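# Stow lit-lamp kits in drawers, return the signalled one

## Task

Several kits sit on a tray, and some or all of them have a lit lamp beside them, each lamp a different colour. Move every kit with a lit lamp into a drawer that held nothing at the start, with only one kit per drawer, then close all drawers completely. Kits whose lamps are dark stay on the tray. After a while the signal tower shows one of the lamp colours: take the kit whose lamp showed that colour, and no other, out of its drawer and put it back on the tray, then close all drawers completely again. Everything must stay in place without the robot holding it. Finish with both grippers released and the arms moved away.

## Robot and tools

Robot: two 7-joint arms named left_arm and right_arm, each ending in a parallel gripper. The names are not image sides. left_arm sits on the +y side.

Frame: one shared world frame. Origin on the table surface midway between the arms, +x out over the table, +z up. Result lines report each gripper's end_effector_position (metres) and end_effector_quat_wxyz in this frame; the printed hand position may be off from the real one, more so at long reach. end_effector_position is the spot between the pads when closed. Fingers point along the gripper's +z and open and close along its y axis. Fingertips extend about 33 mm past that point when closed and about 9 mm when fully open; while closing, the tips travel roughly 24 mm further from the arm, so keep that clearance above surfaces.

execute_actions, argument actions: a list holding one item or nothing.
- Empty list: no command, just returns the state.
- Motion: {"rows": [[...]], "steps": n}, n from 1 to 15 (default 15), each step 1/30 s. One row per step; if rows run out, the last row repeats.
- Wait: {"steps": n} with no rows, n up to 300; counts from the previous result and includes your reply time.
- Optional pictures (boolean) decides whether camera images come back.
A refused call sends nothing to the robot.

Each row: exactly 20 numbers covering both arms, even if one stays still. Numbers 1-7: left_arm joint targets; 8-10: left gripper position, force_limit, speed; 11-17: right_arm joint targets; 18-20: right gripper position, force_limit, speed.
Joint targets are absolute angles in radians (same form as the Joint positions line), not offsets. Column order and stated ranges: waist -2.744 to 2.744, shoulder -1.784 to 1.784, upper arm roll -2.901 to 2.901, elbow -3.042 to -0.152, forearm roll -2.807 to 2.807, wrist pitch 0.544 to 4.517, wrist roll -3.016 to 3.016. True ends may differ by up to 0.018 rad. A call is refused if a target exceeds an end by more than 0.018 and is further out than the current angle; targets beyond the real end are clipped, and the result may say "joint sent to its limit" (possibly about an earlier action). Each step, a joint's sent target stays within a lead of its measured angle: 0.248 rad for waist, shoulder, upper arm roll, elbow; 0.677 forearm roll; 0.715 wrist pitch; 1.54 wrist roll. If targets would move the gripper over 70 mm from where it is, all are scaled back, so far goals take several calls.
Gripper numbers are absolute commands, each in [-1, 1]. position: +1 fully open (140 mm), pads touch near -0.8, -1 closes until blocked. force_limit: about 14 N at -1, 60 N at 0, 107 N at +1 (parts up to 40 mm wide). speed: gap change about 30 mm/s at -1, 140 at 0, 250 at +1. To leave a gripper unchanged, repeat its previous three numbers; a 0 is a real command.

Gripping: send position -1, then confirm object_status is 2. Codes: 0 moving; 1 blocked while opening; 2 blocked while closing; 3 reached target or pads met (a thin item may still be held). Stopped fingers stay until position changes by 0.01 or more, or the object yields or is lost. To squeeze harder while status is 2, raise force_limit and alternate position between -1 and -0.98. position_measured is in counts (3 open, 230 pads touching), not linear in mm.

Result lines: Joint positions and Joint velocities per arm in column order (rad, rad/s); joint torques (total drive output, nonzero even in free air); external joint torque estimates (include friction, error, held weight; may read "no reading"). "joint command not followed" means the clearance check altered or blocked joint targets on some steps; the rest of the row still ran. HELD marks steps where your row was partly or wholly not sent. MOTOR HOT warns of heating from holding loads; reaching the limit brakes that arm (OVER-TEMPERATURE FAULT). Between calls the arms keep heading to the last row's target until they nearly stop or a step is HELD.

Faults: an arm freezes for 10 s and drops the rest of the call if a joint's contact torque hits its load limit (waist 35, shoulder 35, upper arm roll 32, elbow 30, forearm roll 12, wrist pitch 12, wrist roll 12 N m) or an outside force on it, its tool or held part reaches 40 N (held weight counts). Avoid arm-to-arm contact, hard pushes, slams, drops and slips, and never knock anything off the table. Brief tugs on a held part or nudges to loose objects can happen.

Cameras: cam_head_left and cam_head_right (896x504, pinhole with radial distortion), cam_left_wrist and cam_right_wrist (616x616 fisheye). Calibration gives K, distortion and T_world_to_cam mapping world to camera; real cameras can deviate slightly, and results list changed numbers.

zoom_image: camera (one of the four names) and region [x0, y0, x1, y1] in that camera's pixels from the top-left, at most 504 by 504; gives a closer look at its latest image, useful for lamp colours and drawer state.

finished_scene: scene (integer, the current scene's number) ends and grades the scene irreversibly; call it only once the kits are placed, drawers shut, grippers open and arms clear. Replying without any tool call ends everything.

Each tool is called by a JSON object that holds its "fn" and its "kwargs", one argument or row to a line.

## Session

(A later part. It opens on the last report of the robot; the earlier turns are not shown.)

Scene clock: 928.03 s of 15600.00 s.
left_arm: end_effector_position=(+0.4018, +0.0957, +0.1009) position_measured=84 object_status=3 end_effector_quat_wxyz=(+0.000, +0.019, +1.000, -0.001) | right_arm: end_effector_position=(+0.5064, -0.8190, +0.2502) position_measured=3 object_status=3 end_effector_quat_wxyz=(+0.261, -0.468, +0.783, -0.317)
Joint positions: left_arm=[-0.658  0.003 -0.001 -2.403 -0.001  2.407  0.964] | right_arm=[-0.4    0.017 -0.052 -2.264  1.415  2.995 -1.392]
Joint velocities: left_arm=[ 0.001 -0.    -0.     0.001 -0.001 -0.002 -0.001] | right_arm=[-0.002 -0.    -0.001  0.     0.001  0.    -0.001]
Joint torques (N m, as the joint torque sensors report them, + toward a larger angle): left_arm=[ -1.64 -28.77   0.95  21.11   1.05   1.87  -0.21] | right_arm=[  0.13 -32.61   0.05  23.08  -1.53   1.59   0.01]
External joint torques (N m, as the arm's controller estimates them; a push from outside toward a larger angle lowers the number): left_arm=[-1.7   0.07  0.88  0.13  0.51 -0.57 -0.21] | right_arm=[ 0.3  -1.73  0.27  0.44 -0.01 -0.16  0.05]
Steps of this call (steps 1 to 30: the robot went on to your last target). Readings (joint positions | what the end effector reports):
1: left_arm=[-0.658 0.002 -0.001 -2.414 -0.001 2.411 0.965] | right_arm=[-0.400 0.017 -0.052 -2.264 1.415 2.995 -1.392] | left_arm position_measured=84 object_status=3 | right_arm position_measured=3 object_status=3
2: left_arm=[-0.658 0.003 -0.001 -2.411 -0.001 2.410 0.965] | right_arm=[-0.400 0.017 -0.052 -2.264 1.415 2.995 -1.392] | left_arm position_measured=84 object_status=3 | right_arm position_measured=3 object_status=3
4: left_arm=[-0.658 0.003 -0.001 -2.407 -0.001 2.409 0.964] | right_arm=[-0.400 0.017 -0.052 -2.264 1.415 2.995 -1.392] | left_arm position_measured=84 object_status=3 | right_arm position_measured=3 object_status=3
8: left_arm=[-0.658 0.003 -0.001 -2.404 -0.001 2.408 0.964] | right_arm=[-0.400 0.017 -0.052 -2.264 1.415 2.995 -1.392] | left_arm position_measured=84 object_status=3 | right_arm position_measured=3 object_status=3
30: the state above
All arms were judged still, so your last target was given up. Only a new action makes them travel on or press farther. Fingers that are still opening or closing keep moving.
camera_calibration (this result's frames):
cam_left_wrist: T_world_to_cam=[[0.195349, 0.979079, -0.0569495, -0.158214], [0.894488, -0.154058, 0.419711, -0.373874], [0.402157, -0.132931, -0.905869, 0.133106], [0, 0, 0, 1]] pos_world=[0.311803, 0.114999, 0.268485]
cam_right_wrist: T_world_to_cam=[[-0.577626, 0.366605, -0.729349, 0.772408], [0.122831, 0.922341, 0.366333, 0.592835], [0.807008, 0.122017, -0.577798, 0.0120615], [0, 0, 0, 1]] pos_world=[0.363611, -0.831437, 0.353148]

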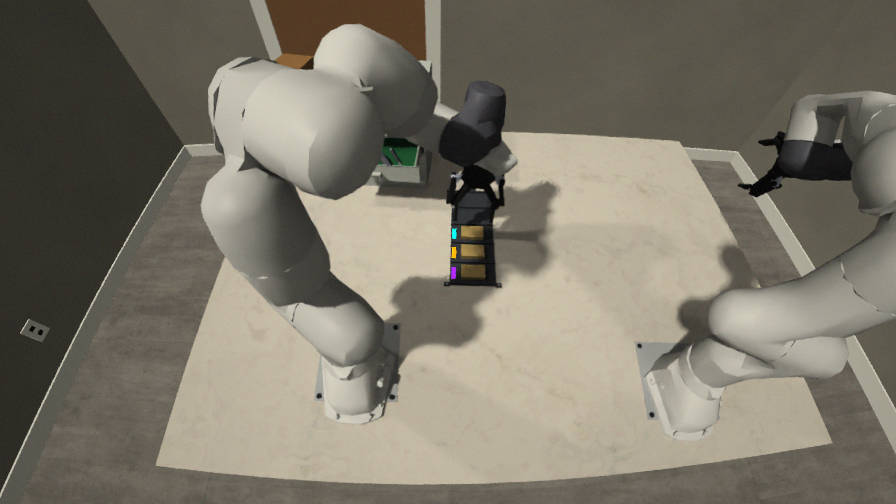

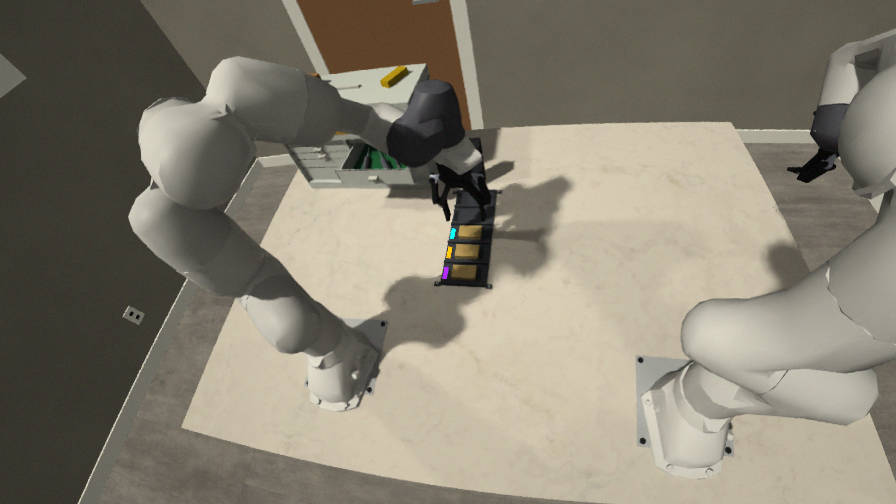

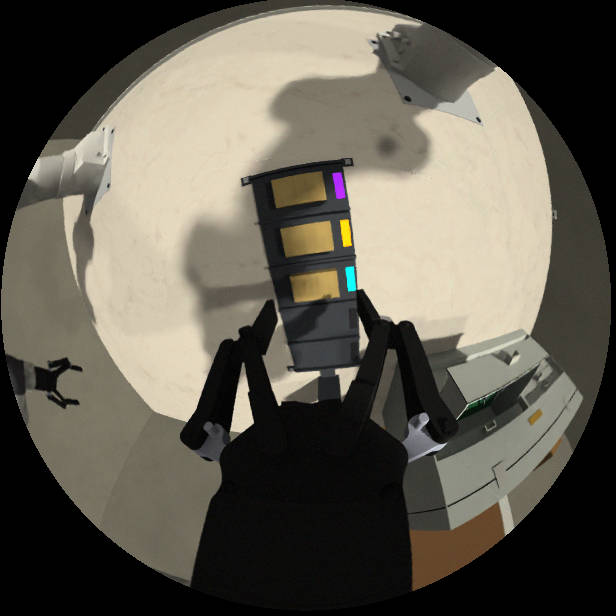

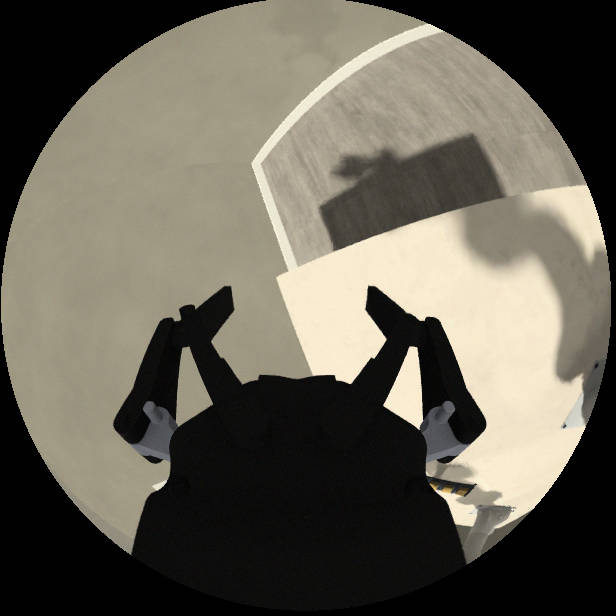

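{"fn": "execute_actions", "kwargs": {
  "actions": [
    {"rows":[[-0.66,-0.1,0,-2.48,0,2.45,1.0,-0.2,0,0,-0.4,0.017,-0.05,-2.264,1.415,2.995,-1.392,1,0,0],[-0.66,-0.2,0,-2.55,0,2.5,1.1,-0.2,0,0,-0.4,0.017,-0.05,-2.264,1.415,2.995,-1.392,1,0,0],[-0.66,-0.3,0,-2.62,0,2.55,1.2,-0.2,0,0,-0.4,0.017,-0.05,-2.264,1.415,2.995,-1.392,1,0,0],[-0.66,-0.4,0,-2.69,0,2.6,1.3,-0.2,0,0,-0.4,0.017,-0.05,-2.264,1.415,2.995,-1.392,1,0,0],[-0.66,-0.5,0,-2.76,0,2.65,1.4,-0.2,0,0,-0.4,0.017,-0.05,-2.264,1.415,2.995,-1.392,1,0,0],[-0.66,-0.6,0,-2.83,0,2.7,1.5,-0.2,0,0,-0.4,0.017,-0.05,-2.264,1.415,2.995,-1.392,1,0,0],[-0.66,-0.7,0,-2.9,0,2.72,1.6,-0.2,0,0,-0.4,0.017,-0.05,-2.264,1.415,2.995,-1.392,1,0,0],[-0.66,-0.8,0,-2.985,0,2.74,1.6,-0.2,0,0,-0.4,0.017,-0.05,-2.264,1.415,2.995,-1.392,1,0,0]],"steps":15}
  ],
  "pictures": false
}}

{"fn": "execute_actions", "kwargs": {
  "actions": [
    {"rows":[[-0.6,-0.8,0,-2.985,0,2.74,1.6,-0.2,0,0,-0.4,0.017,-0.05,-2.264,1.415,2.995,-1.392,1,0,0],[-0.53,-0.8,0,-2.985,0,2.74,1.6,-0.2,0,0,-0.4,0.017,-0.05,-2.264,1.415,2.995,-1.392,1,0,0],[-0.46,-0.8,0,-2.985,0,2.74,1.6,-0.2,0,0,-0.4,0.017,-0.05,-2.264,1.415,2.995,-1.392,1,0,0],[-0.39,-0.8,0,-2.985,0,2.74,1.6,-0.2,0,0,-0.4,0.017,-0.05,-2.264,1.415,2.995,-1.392,1,0,0],[-0.32,-0.8,0,-2.985,0,2.74,1.6,-0.2,0,0,-0.4,0.017,-0.05,-2.264,1.415,2.995,-1.392,1,0,0],[-0.25,-0.8,0,-2.985,0,2.74,1.6,-0.2,0,0,-0.4,0.017,-0.05,-2.264,1.415,2.995,-1.392,1,0,0],[-0.18,-0.8,0,-2.985,0,2.74,1.6,-0.2,0,0,-0.4,0.017,-0.05,-2.264,1.415,2.995,-1.392,1,0,0],[-0.11,-0.8,0,-2.985,0,2.74,1.6,-0.2,0,0,-0.4,0.017,-0.05,-2.264,1.415,2.995,-1.392,1,0,0],[-0.049,-0.8,0,-2.985,0,2.74,1.6,-0.2,0,0,-0.4,0.017,-0.05,-2.264,1.415,2.995,-1.392,1,0,0]],"steps":15}
  ],
  "pictures": false
}}

{"fn": "execute_actions", "kwargs": {
  "actions": [
    {"rows":[[-0.049,-0.77,0,-2.989,0,2.80,1.6,-0.2,0,0,-0.4,0.017,-0.05,-2.264,1.415,2.995,-1.392,1,0,0],[-0.049,-0.74,0,-2.989,0,2.84,1.6,-0.2,0,0,-0.4,0.017,-0.05,-2.264,1.415,2.995,-1.392,1,0,0],[-0.049,-0.71,0,-2.989,0,2.88,1.6,-0.2,0,0,-0.4,0.017,-0.05,-2.264,1.415,2.995,-1.392,1,0,0],[-0.049,-0.68,0,-2.989,0,2.91,1.6,-0.2,0,0,-0.4,0.017,-0.05,-2.264,1.415,2.995,-1.392,1,0,0],[-0.049,-0.65,0,-2.989,0,2.93,1.6,-0.2,0,0,-0.4,0.017,-0.05,-2.264,1.415,2.995,-1.392,1,0,0],[-0.049,-0.62,0,-2.989,0,2.93,1.6,-0.2,0,0,-0.4,0.017,-0.05,-2.264,1.415,2.995,-1.392,1,0,0]],"steps":15}
  ]
}}

Scene clock: 959.60 s of 15600.00 s.
left_arm: end_effector_position=(+0.3534, +0.1324, +0.2278) position_measured=154 object_status=0 end_effector_quat_wxyz=(+0.236, +0.233, +0.938, -0.100) | right_arm: end_effector_position=(+0.5064, -0.8190, +0.2502) position_measured=3 object_status=3 end_effector_quat_wxyz=(+0.261, -0.468, +0.783, -0.317)
Joint positions: left_arm=[-0.658 -0.79  -0.001 -2.974 -0.001  2.703  1.413] | right_arm=[-0.4    0.017 -0.052 -2.264  1.415  2.995 -1.392]
Joint velocities: left_arm=[ 0.001 -0.141  0.    -0.111  0.001  0.204  0.597] | right_arm=[-0.    -0.001 -0.001  0.001  0.001 -0.     0.001]
Joint torques (N m, as the joint torque sensors report them, + toward a larger angle): left_arm=[-1.75 -4.61  0.76 21.08  0.97  3.85  0.6 ] | right_arm=[ -0.06 -32.84   0.32  23.02  -1.53   1.58   0.05]
External joint torques (N m, as the arm's controller estimates them; a push from outside toward a larger angle lowers the number): left_arm=[-1.75 -1.96  1.45 -2.51  0.27  0.75  0.63] | right_arm=[ 0.03 -1.81  0.46  0.27  0.01 -0.17  0.09]
Steps of this call (steps 1 to 90: nothing new was sent; then 28.07 s passed at rest; steps 91 to 105: all 15 steps of this action). Readings (joint positions | what the end effector reports):
91: left_arm=[-0.658 -0.016 -0.001 -2.424 -0.001 2.414 0.966] | right_arm=[-0.400 0.017 -0.052 -2.264 1.415 2.995 -1.392] | left_arm position_measured=84 object_status=0 | right_arm position_measured=3 object_status=3
92: left_arm=[-0.658 -0.062 -0.001 -2.466 -0.001 2.428 0.979] | right_arm=[-0.400 0.017 -0.052 -2.264 1.415 2.995 -1.392] | left_arm position_measured=91 object_status=0 | right_arm position_measured=3 object_status=3
94: left_arm=[-0.658 -0.206 -0.001 -2.572 -0.001 2.473 1.030] | right_arm=[-0.400 0.017 -0.052 -2.264 1.415 2.995 -1.392] | left_arm position_measured=106 object_status=0 | right_arm position_measured=3 object_status=3
98: left_arm=[-0.658 -0.535 -0.001 -2.821 -0.001 2.603 1.205] | right_arm=[-0.400 0.017 -0.052 -2.264 1.415 2.995 -1.392] | left_arm position_measured=136 object_status=0 | right_arm position_measured=3 object_status=3
105: the state above

Scene clock: 960.10 s of 15600.00 s.
left_arm: end_effector_position=(+0.4431, +0.3677, +0.2327) position_measured=154 object_status=3 end_effector_quat_wxyz=(+0.270, +0.015, +0.963, -0.011) | right_arm: end_effector_position=(+0.5064, -0.8190, +0.2502) position_measured=3 object_status=3 end_effector_quat_wxyz=(+0.261, -0.468, +0.783, -0.317)
Joint positions: left_arm=[-0.068 -0.798  0.002 -2.983  0.     2.733  1.549] | right_arm=[-0.4    0.017 -0.052 -2.264  1.415  2.995 -1.392]
Joint velocities: left_arm=[ 0.244  0.001 -0.001 -0.007  0.002  0.014  0.147] | right_arm=[ 0.001 -0.001  0.001  0.    -0.    -0.     0.   ]
Joint torques (N m, as the joint torque sensors report them, + toward a larger angle): left_arm=[-1.23 -5.86 -1.77 22.94  0.83  4.08  0.48] | right_arm=[ -0.08 -32.51  -0.04  22.89  -1.54   1.6    0.01]
External joint torques (N m, as the arm's controller estimates them; a push from outside toward a larger angle lowers the number): left_arm=[ 0.9  -1.15  0.55 -1.15 -0.08  0.75  0.5 ] | right_arm=[-0.18 -1.47 -0.08  0.14  0.01 -0.13  0.05]
Steps of this call (steps 1 to 15: all 15 steps of this action). Readings (joint positions | what the end effector reports):
1: left_arm=[-0.646 -0.793 -0.003 -2.977 -0.000 2.709 1.432] | right_arm=[-0.400 0.017 -0.052 -2.264 1.415 2.995 -1.392] | left_arm position_measured=154 object_status=0 | right_arm position_measured=3 object_status=3
2: left_arm=[-0.616 -0.795 -0.005 -2.979 -0.000 2.714 1.448] | right_arm=[-0.400 0.017 -0.052 -2.264 1.415 2.995 -1.392] | left_arm position_measured=154 object_status=3 | right_arm position_measured=3 object_status=3
4: left_arm=[-0.520 -0.797 -0.004 -2.981 0.000 2.721 1.475] | right_arm=[-0.400 0.017 -0.052 -2.264 1.415 2.995 -1.392] | left_arm position_measured=154 object_status=3 | right_arm position_measured=3 object_status=3
8: left_arm=[-0.317 -0.797 -0.002 -2.981 0.000 2.727 1.506] | right_arm=[-0.400 0.017 -0.052 -2.264 1.415 2.995 -1.392] | left_arm position_measured=154 object_status=3 | right_arm position_measured=3 object_status=3
15: the state above

Scene clock: 960.60 s of 15600.00 s.
left_arm: end_effector_position=(+0.4598, +0.3742, +0.1937) position_measured=154 object_status=3 end_effector_quat_wxyz=(+0.268, +0.024, +0.963, -0.004) | right_arm: end_effector_position=(+0.5064, -0.8190, +0.2502) position_measured=3 object_status=3 end_effector_quat_wxyz=(+0.261, -0.468, +0.783, -0.317)
Joint positions: left_arm=[-0.052 -0.622  0.002 -2.99   0.     2.911  1.585] | right_arm=[-0.4    0.017 -0.052 -2.264  1.415  2.995 -1.392]
Joint velocities: left_arm=[ 0.001  0.005 -0.001  0.001 -0.001  0.088  0.029] | right_arm=[ 0.001  0.001  0.001 -0.    -0.    -0.001 -0.002]
Joint torques (N m, as the joint torque sensors report them, + toward a larger angle): left_arm=[ 1.3  -6.59 -1.64 22.93  0.77  4.09  0.45] | right_arm=[  0.15 -33.1   -0.39  23.21  -1.59   1.63   0.05]
External joint torques (N m, as the arm's controller estimates them; a push from outside toward a larger angle lowers the number): left_arm=[ 1.3   1.98 -1.06  0.66  0.2   0.79  0.47] | right_arm=[ 0.08 -2.19 -0.4   0.5  -0.04 -0.09  0.09]
Steps of this call (steps 1 to 15: all 15 steps of this action). Readings (joint positions | what the end effector reports):
1: left_arm=[-0.062 -0.793 0.002 -2.984 0.000 2.744 1.554] | right_arm=[-0.400 0.017 -0.052 -2.264 1.415 2.995 -1.392] | left_arm position_measured=154 object_status=3 | right_arm position_measured=3 object_status=3
2: left_arm=[-0.058 -0.780 0.002 -2.984 0.000 2.761 1.558] | right_arm=[-0.400 0.017 -0.052 -2.264 1.415 2.995 -1.392] | left_arm position_measured=154 object_status=3 | right_arm position_measured=3 object_status=3
4: left_arm=[-0.054 -0.737 0.002 -2.984 0.000 2.804 1.565] | right_arm=[-0.400 0.017 -0.052 -2.264 1.415 2.995 -1.392] | left_arm position_measured=154 object_status=3 | right_arm position_measured=3 object_status=3
8: left_arm=[-0.052 -0.644 0.002 -2.989 0.000 2.870 1.575] | right_arm=[-0.400 0.017 -0.052 -2.264 1.415 2.995 -1.392] | left_arm position_measured=154 object_status=3 | right_arm position_measured=3 object_status=3
15: the state above
camera_calibration (this result's frames):
cam_left_wrist: T_world_to_cam=[[0.212222, 0.976389, 0.0403323, -0.462504], [0.54664, -0.152823, 0.823304, -0.340472], [0.810029, -0.152676, -0.566166, -0.0150579], [0, 0, 0, 1]] pos_world=[0.296467, 0.397252, 0.290441]
cam_right_wrist: T_world_to_cam=[[-0.577626, 0.366604, -0.729349, 0.772408], [0.122829, 0.922341, 0.366334, 0.592835], [0.807007, 0.122019, -0.577798, 0.0120621], [0, 0, 0, 1]] pos_world=[0.363611, -0.831436, 0.353148]

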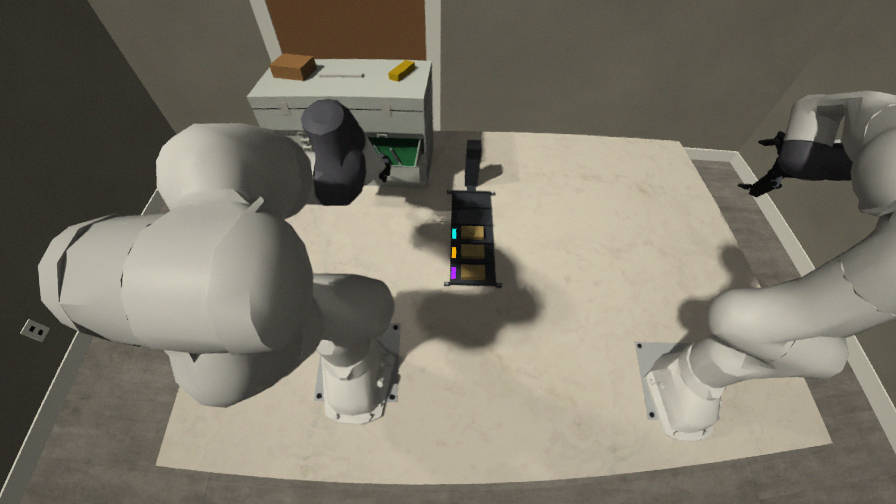

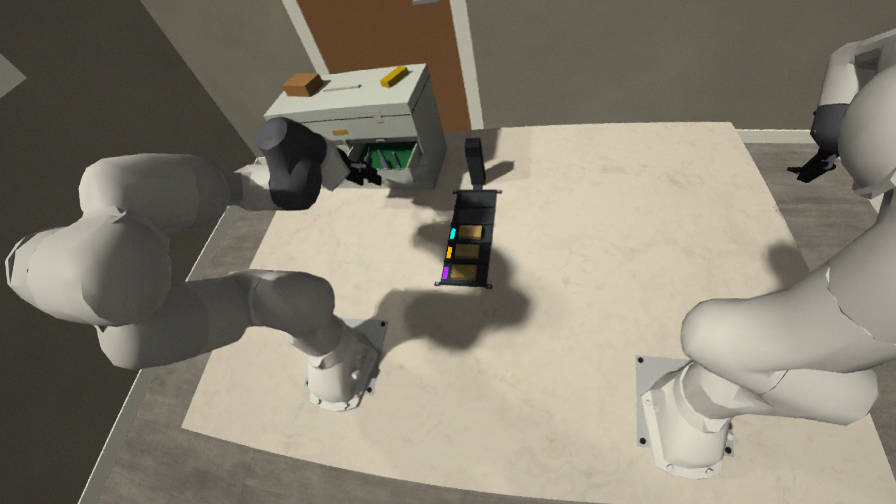

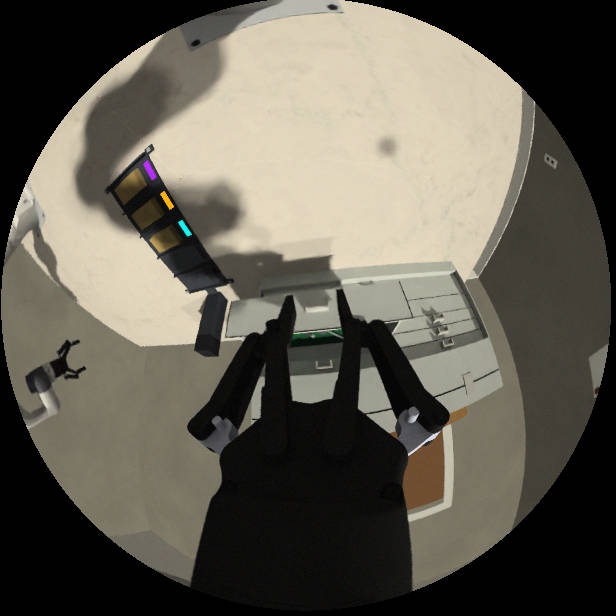

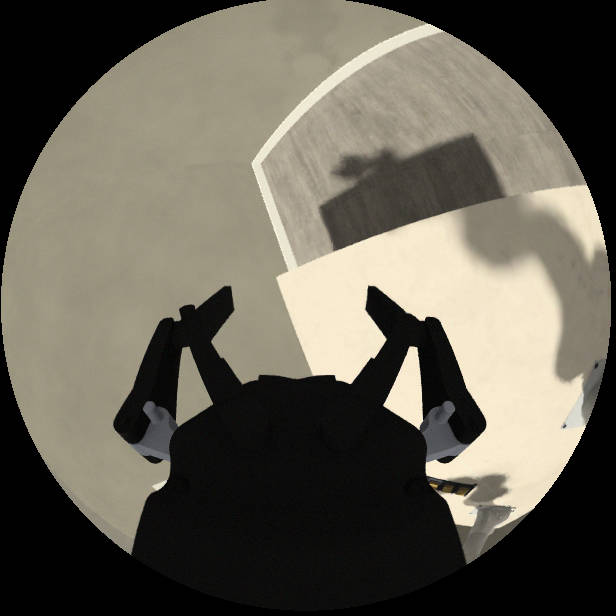

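{"fn": "execute_actions", "kwargs": {
  "actions": [
    {"rows":[[-0.049,-0.60,0,-2.989,0,2.96,1.6,-0.2,0,0,-0.4,0.017,-0.05,-2.264,1.415,2.995,-1.392,1,0,0],[-0.049,-0.58,0,-2.989,0,2.98,1.6,-0.2,0,0,-0.4,0.017,-0.05,-2.264,1.415,2.995,-1.392,1,0,0],[-0.049,-0.56,0,-2.989,0,3.0,1.6,-0.2,0,0,-0.4,0.017,-0.05,-2.264,1.415,2.995,-1.392,1,0,0],[-0.049,-0.536,0,-2.989,0,3.004,1.6,-0.2,0,0,-0.4,0.017,-0.05,-2.264,1.415,2.995,-1.392,1,0,0]],"steps":15}
  ],
  "pictures": false
}}

{"fn": "execute_actions", "kwargs": {
  "actions": [
    {"rows":[[-0.049,-0.536,0,-2.989,0,3.004,1.6,-0.2,0,0,-0.4,0.017,-0.05,-2.264,1.415,2.995,-1.392,1,0,0],[-0.049,-0.536,0,-2.989,0,3.004,1.6,-0.2,0,0,-0.4,0.017,-0.05,-2.264,1.415,2.995,-1.392,1,0,0],[-0.049,-0.536,0,-2.989,0,3.004,1.6,-0.2,0,0,-0.4,0.017,-0.05,-2.264,1.415,2.995,-1.392,1,0,0],[-0.049,-0.536,0,-2.989,0,3.004,1.6,-1,0,0,-0.4,0.017,-0.05,-2.264,1.415,2.995,-1.392,1,0,0]],"steps":15}
  ],
  "pictures": false
}}

Scene clock: 978.43 s of 15600.00 s.
left_arm: end_effector_position=(+0.4666, +0.3741, +0.1758) position_measured=154 object_status=3 end_effector_quat_wxyz=(+0.268, +0.028, +0.963, -0.002) | right_arm: end_effector_position=(+0.5064, -0.8190, +0.2502) position_measured=3 object_status=3 end_effector_quat_wxyz=(+0.261, -0.468, +0.783, -0.317)
Joint positions: left_arm=[-0.052 -0.538  0.002 -2.99   0.     2.995  1.593] | right_arm=[-0.4    0.017 -0.052 -2.264  1.415  2.995 -1.392]
Joint velocities: left_arm=[-0.001  0.001  0.002  0.001 -0.     0.031  0.   ] | right_arm=[ 0.002  0.001 -0.001  0.     0.001  0.001 -0.   ]
Joint torques (N m, as the joint torque sensors report them, + toward a larger angle): left_arm=[ 1.57 -8.24 -0.94 20.82  0.7   4.04  0.35] | right_arm=[  0.25 -32.64  -0.17  23.    -1.52   1.62   0.02]
External joint torques (N m, as the arm's controller estimates them; a push from outside toward a larger angle lowers the number): left_arm=[ 1.56  2.11 -0.45 -0.5   0.18  0.72  0.36] | right_arm=[ 0.21 -1.79 -0.13  0.34  0.02 -0.1   0.07]
Steps of this call (steps 1 to 30: the robot went on to your last target; steps 31 to 90: nothing new was sent; then 14.33 s passed at rest; steps 91 to 105: all 15 steps of this action). Readings (joint positions | what the end effector reports):
91: left_arm=[-0.052 -0.618 0.002 -2.990 0.000 2.931 1.593] | right_arm=[-0.400 0.017 -0.052 -2.264 1.415 2.995 -1.392] | left_arm position_measured=154 object_status=3 | right_arm position_measured=3 object_status=3
92: left_arm=[-0.052 -0.609 0.002 -2.989 0.000 2.940 1.593] | right_arm=[-0.400 0.017 -0.052 -2.264 1.415 2.995 -1.392] | left_arm position_measured=154 object_status=3 | right_arm position_measured=3 object_status=3
94: left_arm=[-0.052 -0.579 0.002 -2.988 0.000 2.959 1.593] | right_arm=[-0.400 0.017 -0.052 -2.264 1.415 2.995 -1.392] | left_arm position_measured=154 object_status=3 | right_arm position_measured=3 object_status=3
98: left_arm=[-0.052 -0.543 0.002 -2.990 0.000 2.980 1.593] | right_arm=[-0.400 0.017 -0.052 -2.264 1.415 2.995 -1.392] | left_arm position_measured=154 object_status=3 | right_arm position_measured=3 object_status=3
105: the state above

Scene clock: 978.93 s of 15600.00 s.
left_arm: end_effector_position=(+0.4676, +0.3745, +0.1769) position_measured=193 object_status=0 end_effector_quat_wxyz=(+0.270, +0.028, +0.962, -0.002) | right_arm: end_effector_position=(+0.5064, -0.8190, +0.2502) position_measured=3 object_status=3 end_effector_quat_wxyz=(+0.261, -0.468, +0.783, -0.317)
Joint positions: left_arm=[-0.051 -0.538  0.002 -2.99   0.     2.999  1.593] | right_arm=[-0.4    0.017 -0.052 -2.264  1.415  2.995 -1.392]
Joint velocities: left_arm=[ 0.001 -0.001 -0.    -0.    -0.     0.     0.   ] | right_arm=[ 0.     0.    -0.     0.001  0.     0.     0.   ]
Joint torques (N m, as the joint torque sensors report them, + toward a larger angle): left_arm=[ 0.25 -8.78 -0.87 21.1   0.58  4.24  0.47] | right_arm=[ -0.17 -32.53   0.25  23.31  -1.52   1.66  -0.03]
External joint torques (N m, as the arm's controller estimates them; a push from outside toward a larger angle lowers the number): left_arm=[ 0.23  1.66 -0.39 -0.28  0.06  0.89  0.48] | right_arm=[-0.15 -1.61  0.33  0.61  0.01 -0.07  0.01]
Steps of this call (steps 1 to 15: all 15 steps of this action). Readings (joint positions | what the end effector reports):
1: left_arm=[-0.052 -0.538 0.002 -2.990 0.000 2.996 1.593] | right_arm=[-0.400 0.017 -0.052 -2.264 1.415 2.995 -1.392] | left_arm position_measured=154 object_status=3 | right_arm position_measured=3 object_status=3
2: left_arm=[-0.052 -0.538 0.002 -2.990 0.000 2.996 1.593] | right_arm=[-0.400 0.017 -0.052 -2.264 1.415 2.995 -1.392] | left_arm position_measured=154 object_status=3 | right_arm position_measured=3 object_status=3
4: left_arm=[-0.052 -0.538 0.002 -2.990 0.000 2.998 1.593] | right_arm=[-0.400 0.017 -0.052 -2.264 1.415 2.995 -1.392] | left_arm position_measured=154 object_status=0 | right_arm position_measured=3 object_status=3
8: left_arm=[-0.051 -0.538 0.002 -2.990 0.000 2.999 1.593] | right_arm=[-0.400 0.017 -0.052 -2.264 1.415 2.995 -1.392] | left_arm position_measured=183 object_status=0 | right_arm position_measured=3 object_status=3
15: the state above

Push closed.

{"fn": "execute_actions", "kwargs": {
  "actions": [
    {"rows":[[-0.052,-0.515,0,-2.970,0,3.012,1.6,-1,0,0,-0.4,0.017,-0.05,-2.264,1.415,2.995,-1.392,1,0,0],[-0.052,-0.491,0,-2.952,0,3.018,1.6,-1,0,0,-0.4,0.017,-0.05,-2.264,1.415,2.995,-1.392,1,0,0],[-0.052,-0.467,0,-2.933,0,3.024,1.6,-1,0,0,-0.4,0.017,-0.05,-2.264,1.415,2.995,-1.392,1,0,0],[-0.052,-0.443,0,-2.914,0,3.029,1.6,-1,0,0,-0.4,0.017,-0.05,-2.264,1.415,2.995,-1.392,1,0,0],[-0.052,-0.419,0,-2.895,0,3.033,1.6,-1,0,0,-0.4,0.017,-0.05,-2.264,1.415,2.995,-1.392,1,0,0],[-0.052,-0.395,0,-2.877,0,3.036,1.6,-1,0,0,-0.4,0.017,-0.05,-2.264,1.415,2.995,-1.392,1,0,0],[-0.052,-0.372,0,-2.858,0,3.039,1.6,-1,0,0,-0.4,0.017,-0.05,-2.264,1.415,2.995,-1.392,1,0,0],[-0.052,-0.353,0,-2.841,0,3.041,1.6,-1,0,0,-0.4,0.017,-0.05,-2.264,1.415,2.995,-1.392,1,0,0],[-0.052,-0.335,0,-2.823,0,3.042,1.6,-1,0,0,-0.4,0.017,-0.05,-2.264,1.415,2.995,-1.392,1,0,0],[-0.052,-0.316,0,-2.806,0,3.043,1.6,-1,0,0,-0.4,0.017,-0.05,-2.264,1.415,2.995,-1.392,1,0,0],[-0.052,-0.298,0,-2.789,0,3.043,1.6,-1,0,0,-0.4,0.017,-0.05,-2.264,1.415,2.995,-1.392,1,0,0],[-0.052,-0.28,0,-2.772,0,3.043,1.6,-1,0,0,-0.4,0.017,-0.05,-2.264,1.415,2.995,-1.392,1,0,0],[-0.052,-0.261,0,-2.754,0,3.042,1.6,-1,0,0,-0.4,0.017,-0.05,-2.264,1.415,2.995,-1.392,1,0,0],[-0.052,-0.243,0,-2.737,0,3.041,1.6,-1,0,0,-0.4,0.017,-0.05,-2.264,1.415,2.995,-1.392,1,0,0]],"steps":15}
  ],
  "pictures": false
}}

{"fn": "execute_actions", "kwargs": {
  "actions": [
    {"rows":[[-0.052,-0.229,0,-2.722,0,3.04,1.6,-1,0,0,-0.4,0.017,-0.05,-2.264,1.415,2.995,-1.392,1,0,0],[-0.052,-0.215,0,-2.708,0,3.039,1.6,-1,0,0,-0.4,0.017,-0.05,-2.264,1.415,2.995,-1.392,1,0,0],[-0.052,-0.202,0,-2.693,0,3.037,1.6,-1,0,0,-0.4,0.017,-0.05,-2.264,1.415,2.995,-1.392,1,0,0],[-0.052,-0.188,0,-2.678,0,3.036,1.6,-1,0,0,-0.4,0.017,-0.05,-2.264,1.415,2.995,-1.392,1,0,0],[-0.052,-0.174,0,-2.664,0,3.034,1.6,-1,0,0,-0.4,0.017,-0.05,-2.264,1.415,2.995,-1.392,1,0,0],[-0.052,-0.16,0,-2.649,0,3.033,1.6,-1,0,0,-0.4,0.017,-0.05,-2.264,1.415,2.995,-1.392,1,0,0],[-0.052,-0.147,0,-2.634,0,3.031,1.6,-1,0,0,-0.4,0.017,-0.05,-2.264,1.415,2.995,-1.392,1,0,0],[-0.052,-0.136,0,-2.623,0,3.03,1.6,-1,0,0,-0.4,0.017,-0.05,-2.264,1.415,2.995,-1.392,1,0,0],[-0.052,-0.127,0,-2.613,0,3.03,1.6,-1,0,0,-0.4,0.017,-0.05,-2.264,1.415,2.995,-1.392,1,0,0],[-0.052,-0.119,0,-2.605,0,3.03,1.6,-1,0,0,-0.4,0.017,-0.05,-2.264,1.415,2.995,-1.392,1,0,0],[-0.052,-0.113,0,-2.598,0,3.03,1.6,-1,0,0,-0.4,0.017,-0.05,-2.264,1.415,2.995,-1.392,1,0,0],[-0.052,-0.108,0,-2.592,0,3.03,1.6,-1,0,0,-0.4,0.017,-0.05,-2.264,1.415,2.995,-1.392,1,0,0],[-0.052,-0.104,0,-2.587,0,3.03,1.6,-1,0,0,-0.4,0.017,-0.05,-2.264,1.415,2.995,-1.392,1,0,0]],"steps":15}
  ],
  "pictures": false
}}

{"fn": "execute_actions", "kwargs": {
  "actions": [
    {"steps":12}
  ],
  "pictures": false
}}

Scene clock: 1017.17 s of 15600.00 s.
left_arm: end_effector_position=(+0.5423, +0.3708, +0.1760) position_measured=193 object_status=2 end_effector_quat_wxyz=(+0.267, +0.029, +0.963, -0.002) | right_arm: end_effector_position=(+0.5064, -0.8190, +0.2502) position_measured=3 object_status=3 end_effector_quat_wxyz=(+0.261, -0.468, +0.783, -0.317)
Joint positions: left_arm=[-0.052 -0.27   0.001 -2.762  0.     3.033  1.594] | right_arm=[-0.4    0.017 -0.052 -2.264  1.415  2.995 -1.392]
Joint velocities: left_arm=[-0.001  0.357 -0.002  0.336  0.001  0.032  0.002] | right_arm=[ 0.    -0.     0.    -0.     0.001  0.    -0.   ]
Joint torques (N m, as the joint torque sensors report them, + toward a larger angle): left_arm=[ -1.24 -20.37   0.38  20.51   0.65   3.87   0.41] | right_arm=[  0.03 -32.54   0.09  23.18  -1.58   1.64   0.07]
External joint torques (N m, as the arm's controller estimates them; a push from outside toward a larger angle lowers the number): left_arm=[-1.47  2.12  0.4   1.87  0.28  0.68  0.42] | right_arm=[-0.01 -1.61  0.1   0.5  -0.04 -0.08  0.11]
Steps of this call (steps 1 to 15: the robot went on to your last target; steps 16 to 90: nothing new was sent; then 34.73 s passed at rest; steps 91 to 105: all 15 steps of this action). Readings (joint positions | what the end effector reports):
91: left_arm=[-0.051 -0.533 0.002 -2.986 0.000 3.000 1.594] | right_arm=[-0.400 0.017 -0.052 -2.264 1.415 2.995 -1.392] | left_arm position_measured=193 object_status=2 | right_arm position_measured=3 object_status=3
92: left_arm=[-0.051 -0.522 0.002 -2.977 0.000 3.001 1.594] | right_arm=[-0.400 0.017 -0.052 -2.264 1.415 2.995 -1.392] | left_arm position_measured=193 object_status=2 | right_arm position_measured=3 object_status=3
94: left_arm=[-0.051 -0.487 0.002 -2.950 0.000 3.007 1.594] | right_arm=[-0.400 0.017 -0.052 -2.264 1.415 2.995 -1.392] | left_arm position_measured=193 object_status=2 | right_arm position_measured=3 object_status=3
98: left_arm=[-0.051 -0.400 0.001 -2.880 0.000 3.021 1.594] | right_arm=[-0.400 0.017 -0.052 -2.264 1.415 2.995 -1.392] | left_arm position_measured=193 object_status=2 | right_arm position_measured=3 object_status=3
105: the state above

Scene clock: 1017.67 s of 15600.00 s.
left_arm: end_effector_position=(+0.5949, +0.3678, +0.1752) position_measured=193 object_status=2 end_effector_quat_wxyz=(+0.268, +0.030, +0.963, -0.002) | right_arm: end_effector_position=(+0.5064, -0.8190, +0.2502) position_measured=3 object_status=3 end_effector_quat_wxyz=(+0.261, -0.468, +0.783, -0.317)
Joint positions: left_arm=[-0.053 -0.115 -0.    -2.6    0.     3.027  1.594] | right_arm=[-0.4    0.017 -0.052 -2.264  1.415  2.995 -1.392]
Joint velocities: left_arm=[-0.     0.016 -0.001  0.043  0.    -0.055 -0.001] | right_arm=[-0.     0.    -0.001  0.    -0.001 -0.    -0.   ]
Joint torques (N m, as the joint torque sensors report them, + toward a larger angle): left_arm=[  0.02 -17.96   0.06  26.     0.78   5.32   0.36] | right_arm=[  0.27 -32.4   -0.25  23.19  -1.49   1.65   0.07]
External joint torques (N m, as the arm's controller estimates them; a push from outside toward a larger angle lowers the number): left_arm=[0.02 7.   0.16 5.32 0.3  1.94 0.38] | right_arm=[ 0.3  -1.52 -0.16  0.52  0.05 -0.08  0.12]
Steps of this call (steps 1 to 15: all 15 steps of this action). Readings (joint positions | what the end effector reports):
1: left_arm=[-0.052 -0.258 0.000 -2.750 0.000 3.033 1.594] | right_arm=[-0.400 0.017 -0.052 -2.264 1.415 2.995 -1.392] | left_arm position_measured=193 object_status=2 | right_arm position_measured=3 object_status=3
2: left_arm=[-0.052 -0.245 0.000 -2.737 0.000 3.033 1.594] | right_arm=[-0.400 0.017 -0.052 -2.264 1.415 2.995 -1.392] | left_arm position_measured=193 object_status=2 | right_arm position_measured=3 object_status=3
4: left_arm=[-0.052 -0.218 0.000 -2.710 0.000 3.033 1.594] | right_arm=[-0.400 0.017 -0.052 -2.264 1.415 2.995 -1.392] | left_arm position_measured=193 object_status=2 | right_arm position_measured=3 object_status=3
8: left_arm=[-0.052 -0.164 -0.000 -2.654 0.000 3.033 1.594] | right_arm=[-0.400 0.017 -0.052 -2.264 1.415 2.995 -1.392] | left_arm position_measured=193 object_status=2 | right_arm position_measured=3 object_status=3
15: the state above

Scene clock: 1018.07 s of 15600.00 s.
left_arm: end_effector_position=(+0.5950, +0.3678, +0.1753) position_measured=193 object_status=2 end_effector_quat_wxyz=(+0.266, +0.030, +0.963, -0.002) | right_arm: end_effector_position=(+0.5064, -0.8190, +0.2502) position_measured=3 object_status=3 end_effector_quat_wxyz=(+0.261, -0.468, +0.783, -0.317)
Joint positions: left_arm=[-0.053 -0.114 -0.    -2.596  0.     3.02   1.594] | right_arm=[-0.4    0.017 -0.052 -2.264  1.415  2.995 -1.392]
Joint velocities: left_arm=[-0.001  0.001 -0.001  0.002 -0.001 -0.003  0.001] | right_arm=[-0.001  0.     0.002  0.001  0.    -0.     0.   ]
Joint torques (N m, as the joint torque sensors report them, + toward a larger angle): left_arm=[ -0.07 -17.91   1.15  25.2    0.75   4.95   0.37] | right_arm=[  0.06 -32.89  -0.34  23.15  -1.57   1.61   0.02]
External joint torques (N m, as the arm's controller estimates them; a push from outside toward a larger angle lowers the number): left_arm=[-0.02  6.85  1.31  4.2   0.24  1.62  0.38] | right_arm=[ 0.1  -1.96 -0.25  0.46 -0.03 -0.13  0.06]
Steps of this call (steps 1 to 12: the robot went on to your last target). Readings (joint positions | what the end effector reports):
1: left_arm=[-0.053 -0.114 -0.000 -2.598 0.000 3.026 1.594] | right_arm=[-0.400 0.017 -0.052 -2.264 1.415 2.995 -1.392] | left_arm position_measured=193 object_status=2 | right_arm position_measured=3 object_status=3
2: left_arm=[-0.053 -0.114 -0.000 -2.598 0.000 3.024 1.594] | right_arm=[-0.400 0.017 -0.052 -2.264 1.415 2.995 -1.392] | left_arm position_measured=193 object_status=2 | right_arm position_measured=3 object_status=3
4: left_arm=[-0.053 -0.114 -0.000 -2.597 0.000 3.022 1.594] | right_arm=[-0.400 0.017 -0.052 -2.264 1.415 2.995 -1.392] | left_arm position_measured=193 object_status=2 | right_arm position_measured=3 object_status=3
8: left_arm=[-0.053 -0.114 -0.000 -2.596 0.000 3.021 1.594] | right_arm=[-0.400 0.017 -0.052 -2.264 1.415 2.995 -1.392] | left_arm position_measured=193 object_status=2 | right_arm position_measured=3 object_status=3
12: the state above

{"fn": "execute_actions", "kwargs": {
  "actions": [
    {"rows":[[-0.052,-0.119,0,-2.605,0,3.03,1.6,-0.2,0,0,-0.4,0.017,-0.05,-2.264,1.415,2.995,-1.392,1,0,0],[-0.052,-0.119,0,-2.605,0,3.03,1.6,-0.2,0,0,-0.4,0.017,-0.05,-2.264,1.415,2.995,-1.392,1,0,0],[-0.052,-0.119,0,-2.605,0,3.03,1.6,-0.2,0,0,-0.4,0.017,-0.05,-2.264,1.415,2.995,-1.392,1,0,0],[-0.052,-0.119,0,-2.605,0,3.03,1.6,-0.2,0,0,-0.4,0.017,-0.05,-2.264,1.415,2.995,-1.392,1,0,0],[-0.052,-0.119,0,-2.605,0,3.03,1.6,-0.2,0,0,-0.4,0.017,-0.05,-2.264,1.415,2.995,-1.392,1,0,0],[-0.052,-0.119,0,-2.605,0,3.03,1.6,-0.2,0,0,-0.4,0.017,-0.05,-2.264,1.415,2.995,-1.392,1,0,0],[-0.052,-0.119,0,-2.605,0,3.03,1.6,-0.2,0,0,-0.4,0.017,-0.05,-2.264,1.415,2.995,-1.392,1,0,0],[-0.052,-0.14,0,-2.627,0,3.033,1.6,-0.2,0,0,-0.4,0.017,-0.05,-2.264,1.415,2.995,-1.392,1,0,0],[-0.052,-0.16,0,-2.649,0,3.035,1.6,-0.2,0,0,-0.4,0.017,-0.05,-2.264,1.415,2.995,-1.392,1,0,0],[-0.052,-0.181,0,-2.671,0,3.037,1.6,-0.2,0,0,-0.4,0.017,-0.05,-2.264,1.415,2.995,-1.392,1,0,0],[-0.052,-0.202,0,-2.693,0,3.039,1.6,-0.2,0,0,-0.4,0.017,-0.05,-2.264,1.415,2.995,-1.392,1,0,0],[-0.052,-0.222,0,-2.715,0,3.03,1.6,-0.2,0,0,-0.4,0.017,-0.05,-2.264,1.415,2.995,-1.392,1,0,0],[-0.052,-0.243,0,-2.737,0,3.01,1.6,-0.2,0,0,-0.4,0.017,-0.05,-2.264,1.415,2.995,-1.392,1,0,0]],"steps":15}
  ],
  "pictures": false
}}

{"fn": "execute_actions", "kwargs": {
  "actions": [
    {"rows":[[-0.052,-0.264,0,-2.731,0,2.97,1.6,-0.2,0,0,-0.4,0.017,-0.05,-2.264,1.415,2.995,-1.392,1,0,0],[-0.052,-0.284,0,-2.725,0,2.94,1.6,-0.2,0,0,-0.4,0.017,-0.05,-2.264,1.415,2.995,-1.392,1,0,0],[-0.052,-0.305,0,-2.718,0,2.92,1.6,-0.2,0,0,-0.4,0.017,-0.05,-2.264,1.415,2.995,-1.392,1,0,0],[-0.052,-0.325,0,-2.712,0,2.905,1.6,-0.2,0,0,-0.4,0.017,-0.05,-2.264,1.415,2.995,-1.392,1,0,0],[-0.052,-0.346,0,-2.706,0,2.902,1.6,-0.2,0,0,-0.4,0.017,-0.05,-2.264,1.415,2.995,-1.392,1,0,0]],"steps":15}
  ],
  "pictures": false
}}

{"fn": "execute_actions", "kwargs": {
  "actions": [
    {"rows":[[-0.052,-0.33,0,-2.691,0,2.905,1.6,-0.2,0,0,-0.4,0.017,-0.05,-2.264,1.415,2.995,-1.392,1,0,0],[-0.052,-0.314,0,-2.676,0,2.906,1.6,-0.2,0,0,-0.4,0.017,-0.05,-2.264,1.415,2.995,-1.392,1,0,0],[-0.052,-0.298,0,-2.661,0,2.907,1.6,-0.2,0,0,-0.4,0.017,-0.05,-2.264,1.415,2.995,-1.392,1,0,0],[-0.052,-0.28,0,-2.644,0,2.908,1.6,-0.2,0,0,-0.4,0.017,-0.05,-2.264,1.415,2.995,-1.392,1,0,0]],"steps":15}
  ]
}}

Scene clock: 1068.33 s of 15600.00 s.
left_arm: end_effector_position=(+0.5540, +0.3694, +0.1731) position_measured=154 object_status=3 end_effector_quat_wxyz=(+0.262, +0.030, +0.965, -0.002) | right_arm: end_effector_position=(+0.5064, -0.8190, +0.2502) position_measured=3 object_status=3 end_effector_quat_wxyz=(+0.261, -0.468, +0.783, -0.317)
Joint positions: left_arm=[-0.053 -0.226 -0.    -2.718  0.     3.022  1.594] | right_arm=[-0.4    0.017 -0.052 -2.264  1.415  2.995 -1.392]
Joint velocities: left_arm=[ 0.001 -0.238  0.002 -0.246 -0.001 -0.052 -0.   ] | right_arm=[ 0.002  0.    -0.001 -0.001  0.     0.     0.001]
Joint torques (N m, as the joint torque sensors report them, + toward a larger angle): left_arm=[ -0.27 -19.32   0.68  21.32   0.64   2.9    0.37] | right_arm=[  0.43 -32.71  -0.18  22.84  -1.58   1.6    0.04]
External joint torques (N m, as the arm's controller estimates them; a push from outside toward a larger angle lowers the number): left_arm=[-0.21 -1.22  0.96 -0.95  0.06 -0.51  0.39] | right_arm=[ 0.41 -1.93 -0.13  0.29 -0.05 -0.11  0.08]
Steps of this call (steps 1 to 15: the robot went on to your last target; steps 16 to 90: nothing new was sent; then 46.77 s passed at rest; steps 91 to 105: all 15 steps of this action). Readings (joint positions | what the end effector reports):
91: left_arm=[-0.053 -0.116 -0.000 -2.598 0.000 3.020 1.594] | right_arm=[-0.400 0.017 -0.052 -2.264 1.415 2.995 -1.392] | left_arm position_measured=193 object_status=0 | right_arm position_measured=3 object_status=3
92: left_arm=[-0.053 -0.117 -0.000 -2.600 0.000 3.021 1.594] | right_arm=[-0.400 0.017 -0.052 -2.264 1.415 2.995 -1.392] | left_arm position_measured=191 object_status=0 | right_arm position_measured=3 object_status=3
94: left_arm=[-0.053 -0.117 -0.000 -2.602 0.000 3.022 1.594] | right_arm=[-0.400 0.017 -0.052 -2.264 1.415 2.995 -1.392] | left_arm position_measured=171 object_status=0 | right_arm position_measured=3 object_status=3
98: left_arm=[-0.053 -0.122 -0.000 -2.609 0.000 3.025 1.594] | right_arm=[-0.400 0.017 -0.052 -2.264 1.415 2.995 -1.392] | left_arm position_measured=154 object_status=0 | right_arm position_measured=3 object_status=3
105: the state above

Scene clock: 1068.83 s of 15600.00 s.
left_arm: end_effector_position=(+0.5518, +0.3695, +0.2192) position_measured=154 object_status=3 end_effector_quat_wxyz=(+0.274, +0.030, +0.961, -0.002) | right_arm: end_effector_position=(+0.5064, -0.8190, +0.2502) position_measured=3 object_status=3 end_effector_quat_wxyz=(+0.261, -0.468, +0.783, -0.317)
Joint positions: left_arm=[-0.053 -0.345 -0.    -2.705  0.     2.914  1.594] | right_arm=[-0.4    0.017 -0.052 -2.264  1.415  2.995 -1.392]
Joint velocities: left_arm=[-0.     0.001 -0.     0.     0.001 -0.05   0.   ] | right_arm=[-0.001  0.     0.001 -0.     0.001 -0.    -0.001]
Joint torques (N m, as the joint torque sensors report them, + toward a larger angle): left_arm=[  0.06 -18.57   0.52  20.74   0.76   3.01   0.29] | right_arm=[  0.01 -32.54  -0.14  22.93  -1.56   1.59   0.04]
External joint torques (N m, as the arm's controller estimates them; a push from outside toward a larger angle lowers the number): left_arm=[ 0.06 -0.38  0.83 -1.79  0.18 -0.37  0.3 ] | right_arm=[ 0.06 -1.66 -0.03  0.28 -0.03 -0.15  0.08]
Steps of this call (steps 1 to 15: all 15 steps of this action). Readings (joint positions | what the end effector reports):
1: left_arm=[-0.053 -0.235 -0.000 -2.724 0.000 3.013 1.594] | right_arm=[-0.400 0.017 -0.052 -2.264 1.415 2.995 -1.392] | left_arm position_measured=154 object_status=3 | right_arm position_measured=3 object_status=3
2: left_arm=[-0.053 -0.247 -0.000 -2.727 0.000 3.000 1.594] | right_arm=[-0.400 0.017 -0.052 -2.264 1.415 2.995 -1.392] | left_arm position_measured=154 object_status=3 | right_arm position_measured=3 object_status=3
4: left_arm=[-0.053 -0.280 -0.000 -2.724 0.000 2.972 1.594] | right_arm=[-0.400 0.017 -0.052 -2.264 1.415 2.995 -1.392] | left_arm position_measured=154 object_status=3 | right_arm position_measured=3 object_status=3
8: left_arm=[-0.053 -0.337 -0.000 -2.707 0.000 2.938 1.594] | right_arm=[-0.400 0.017 -0.052 -2.264 1.415 2.995 -1.392] | left_arm position_measured=154 object_status=3 | right_arm position_measured=3 object_status=3
15: the state above

Scene clock: 1069.33 s of 15600.00 s.
left_arm: end_effector_position=(+0.5702, +0.3688, +0.2179) position_measured=154 object_status=3 end_effector_quat_wxyz=(+0.271, +0.030, +0.962, -0.002) | right_arm: end_effector_position=(+0.5064, -0.8190, +0.2502) position_measured=3 object_status=3 end_effector_quat_wxyz=(+0.261, -0.468, +0.783, -0.317)
Joint positions: left_arm=[-0.053 -0.282 -0.    -2.646  0.     2.912  1.594] | right_arm=[-0.4    0.017 -0.052 -2.264  1.415  2.995 -1.392]
Joint velocities: left_arm=[ 0.001 -0.    -0.001  0.004 -0.002  0.    -0.   ] | right_arm=[-0.    -0.    -0.     0.     0.001 -0.    -0.001]
Joint torques (N m, as the joint torque sensors report them, + toward a larger angle): left_arm=[ -0.16 -18.39   0.5   23.08   0.82   2.82   0.4 ] | right_arm=[  0.32 -32.6    0.02  23.34  -1.51   1.67   0.04]
External joint torques (N m, as the arm's controller estimates them; a push from outside toward a larger angle lowers the number): left_arm=[-0.16  1.86  0.76  0.76  0.25 -0.5   0.42] | right_arm=[ 0.4  -1.64  0.16  0.64  0.02 -0.07  0.08]
Steps of this call (steps 1 to 15: all 15 steps of this action). Readings (joint positions | what the end effector reports):
1: left_arm=[-0.053 -0.342 -0.000 -2.702 0.000 2.913 1.594] | right_arm=[-0.400 0.017 -0.052 -2.264 1.415 2.995 -1.392] | left_arm position_measured=154 object_status=3 | right_arm position_measured=3 object_status=3
2: left_arm=[-0.053 -0.335 -0.000 -2.695 0.000 2.913 1.594] | right_arm=[-0.400 0.017 -0.052 -2.264 1.415 2.995 -1.392] | left_arm position_measured=154 object_status=3 | right_arm position_measured=3 object_status=3
4: left_arm=[-0.053 -0.312 -0.000 -2.673 0.000 2.912 1.594] | right_arm=[-0.400 0.017 -0.052 -2.264 1.415 2.995 -1.392] | left_arm position_measured=154 object_status=3 | right_arm position_measured=3 object_status=3
8: left_arm=[-0.053 -0.286 -0.000 -2.650 0.000 2.912 1.594] | right_arm=[-0.400 0.017 -0.052 -2.264 1.415 2.995 -1.392] | left_arm position_measured=154 object_status=3 | right_arm position_measured=3 object_status=3
15: the state above
camera_calibration (this result's frames):
cam_left_wrist: T_world_to_cam=[[0.222211, 0.973857, 0.0471761, -0.487937], [0.540563, -0.163323, 0.825298, -0.414754], [0.811427, -0.157889, -0.562723, -0.0911945], [0, 0, 0, 1]] pos_world=[0.406623, 0.393043, 0.313997]
cam_right_wrist: T_world_to_cam=[[-0.577627, 0.366603, -0.729349, 0.772407], [0.122826, 0.922341, 0.366334, 0.592835], [0.807007, 0.122021, -0.577798, 0.0120631], [0, 0, 0, 1]] pos_world=[0.363612, -0.831435, 0.353148]

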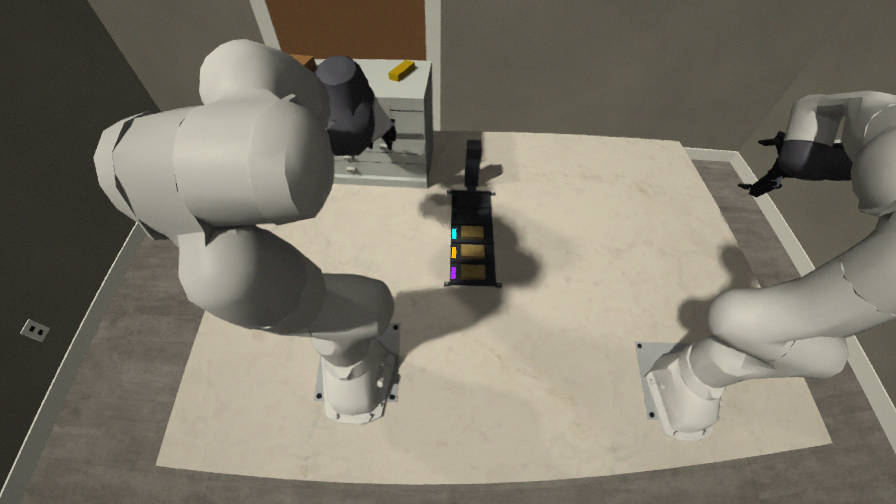

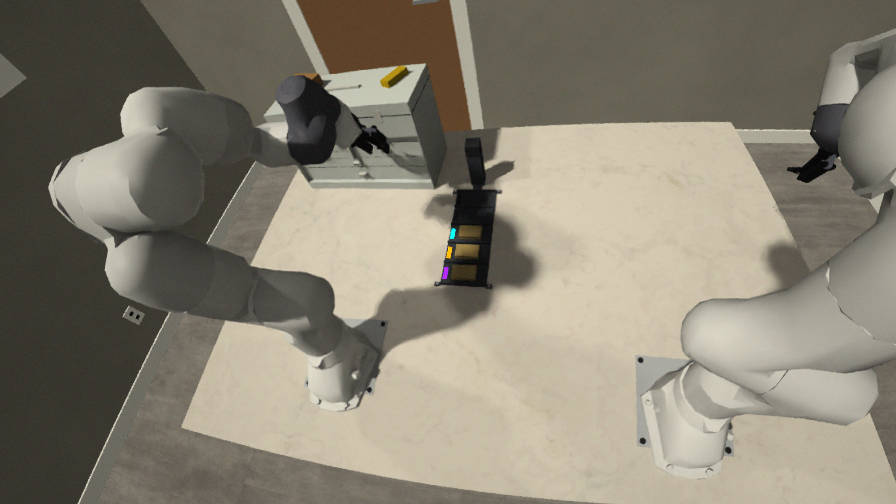

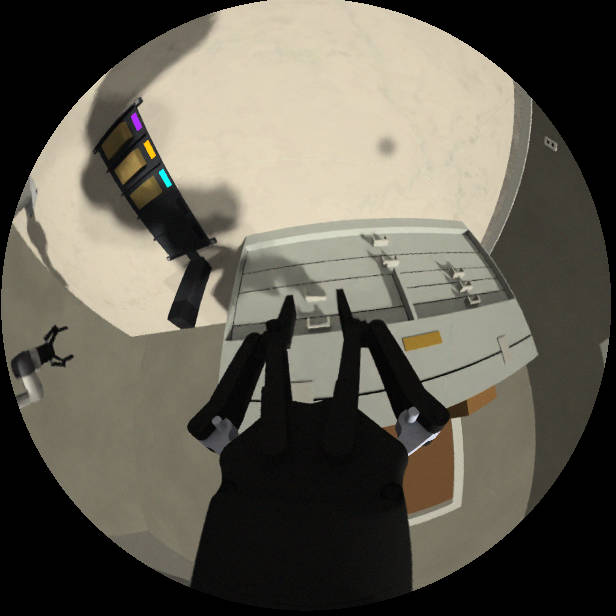

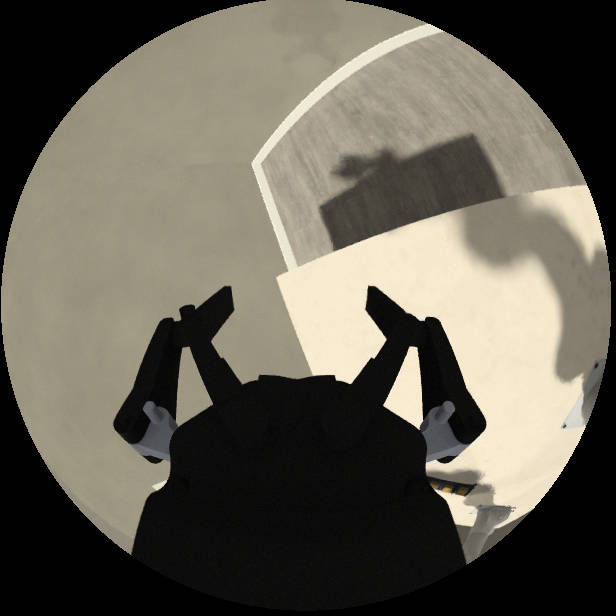

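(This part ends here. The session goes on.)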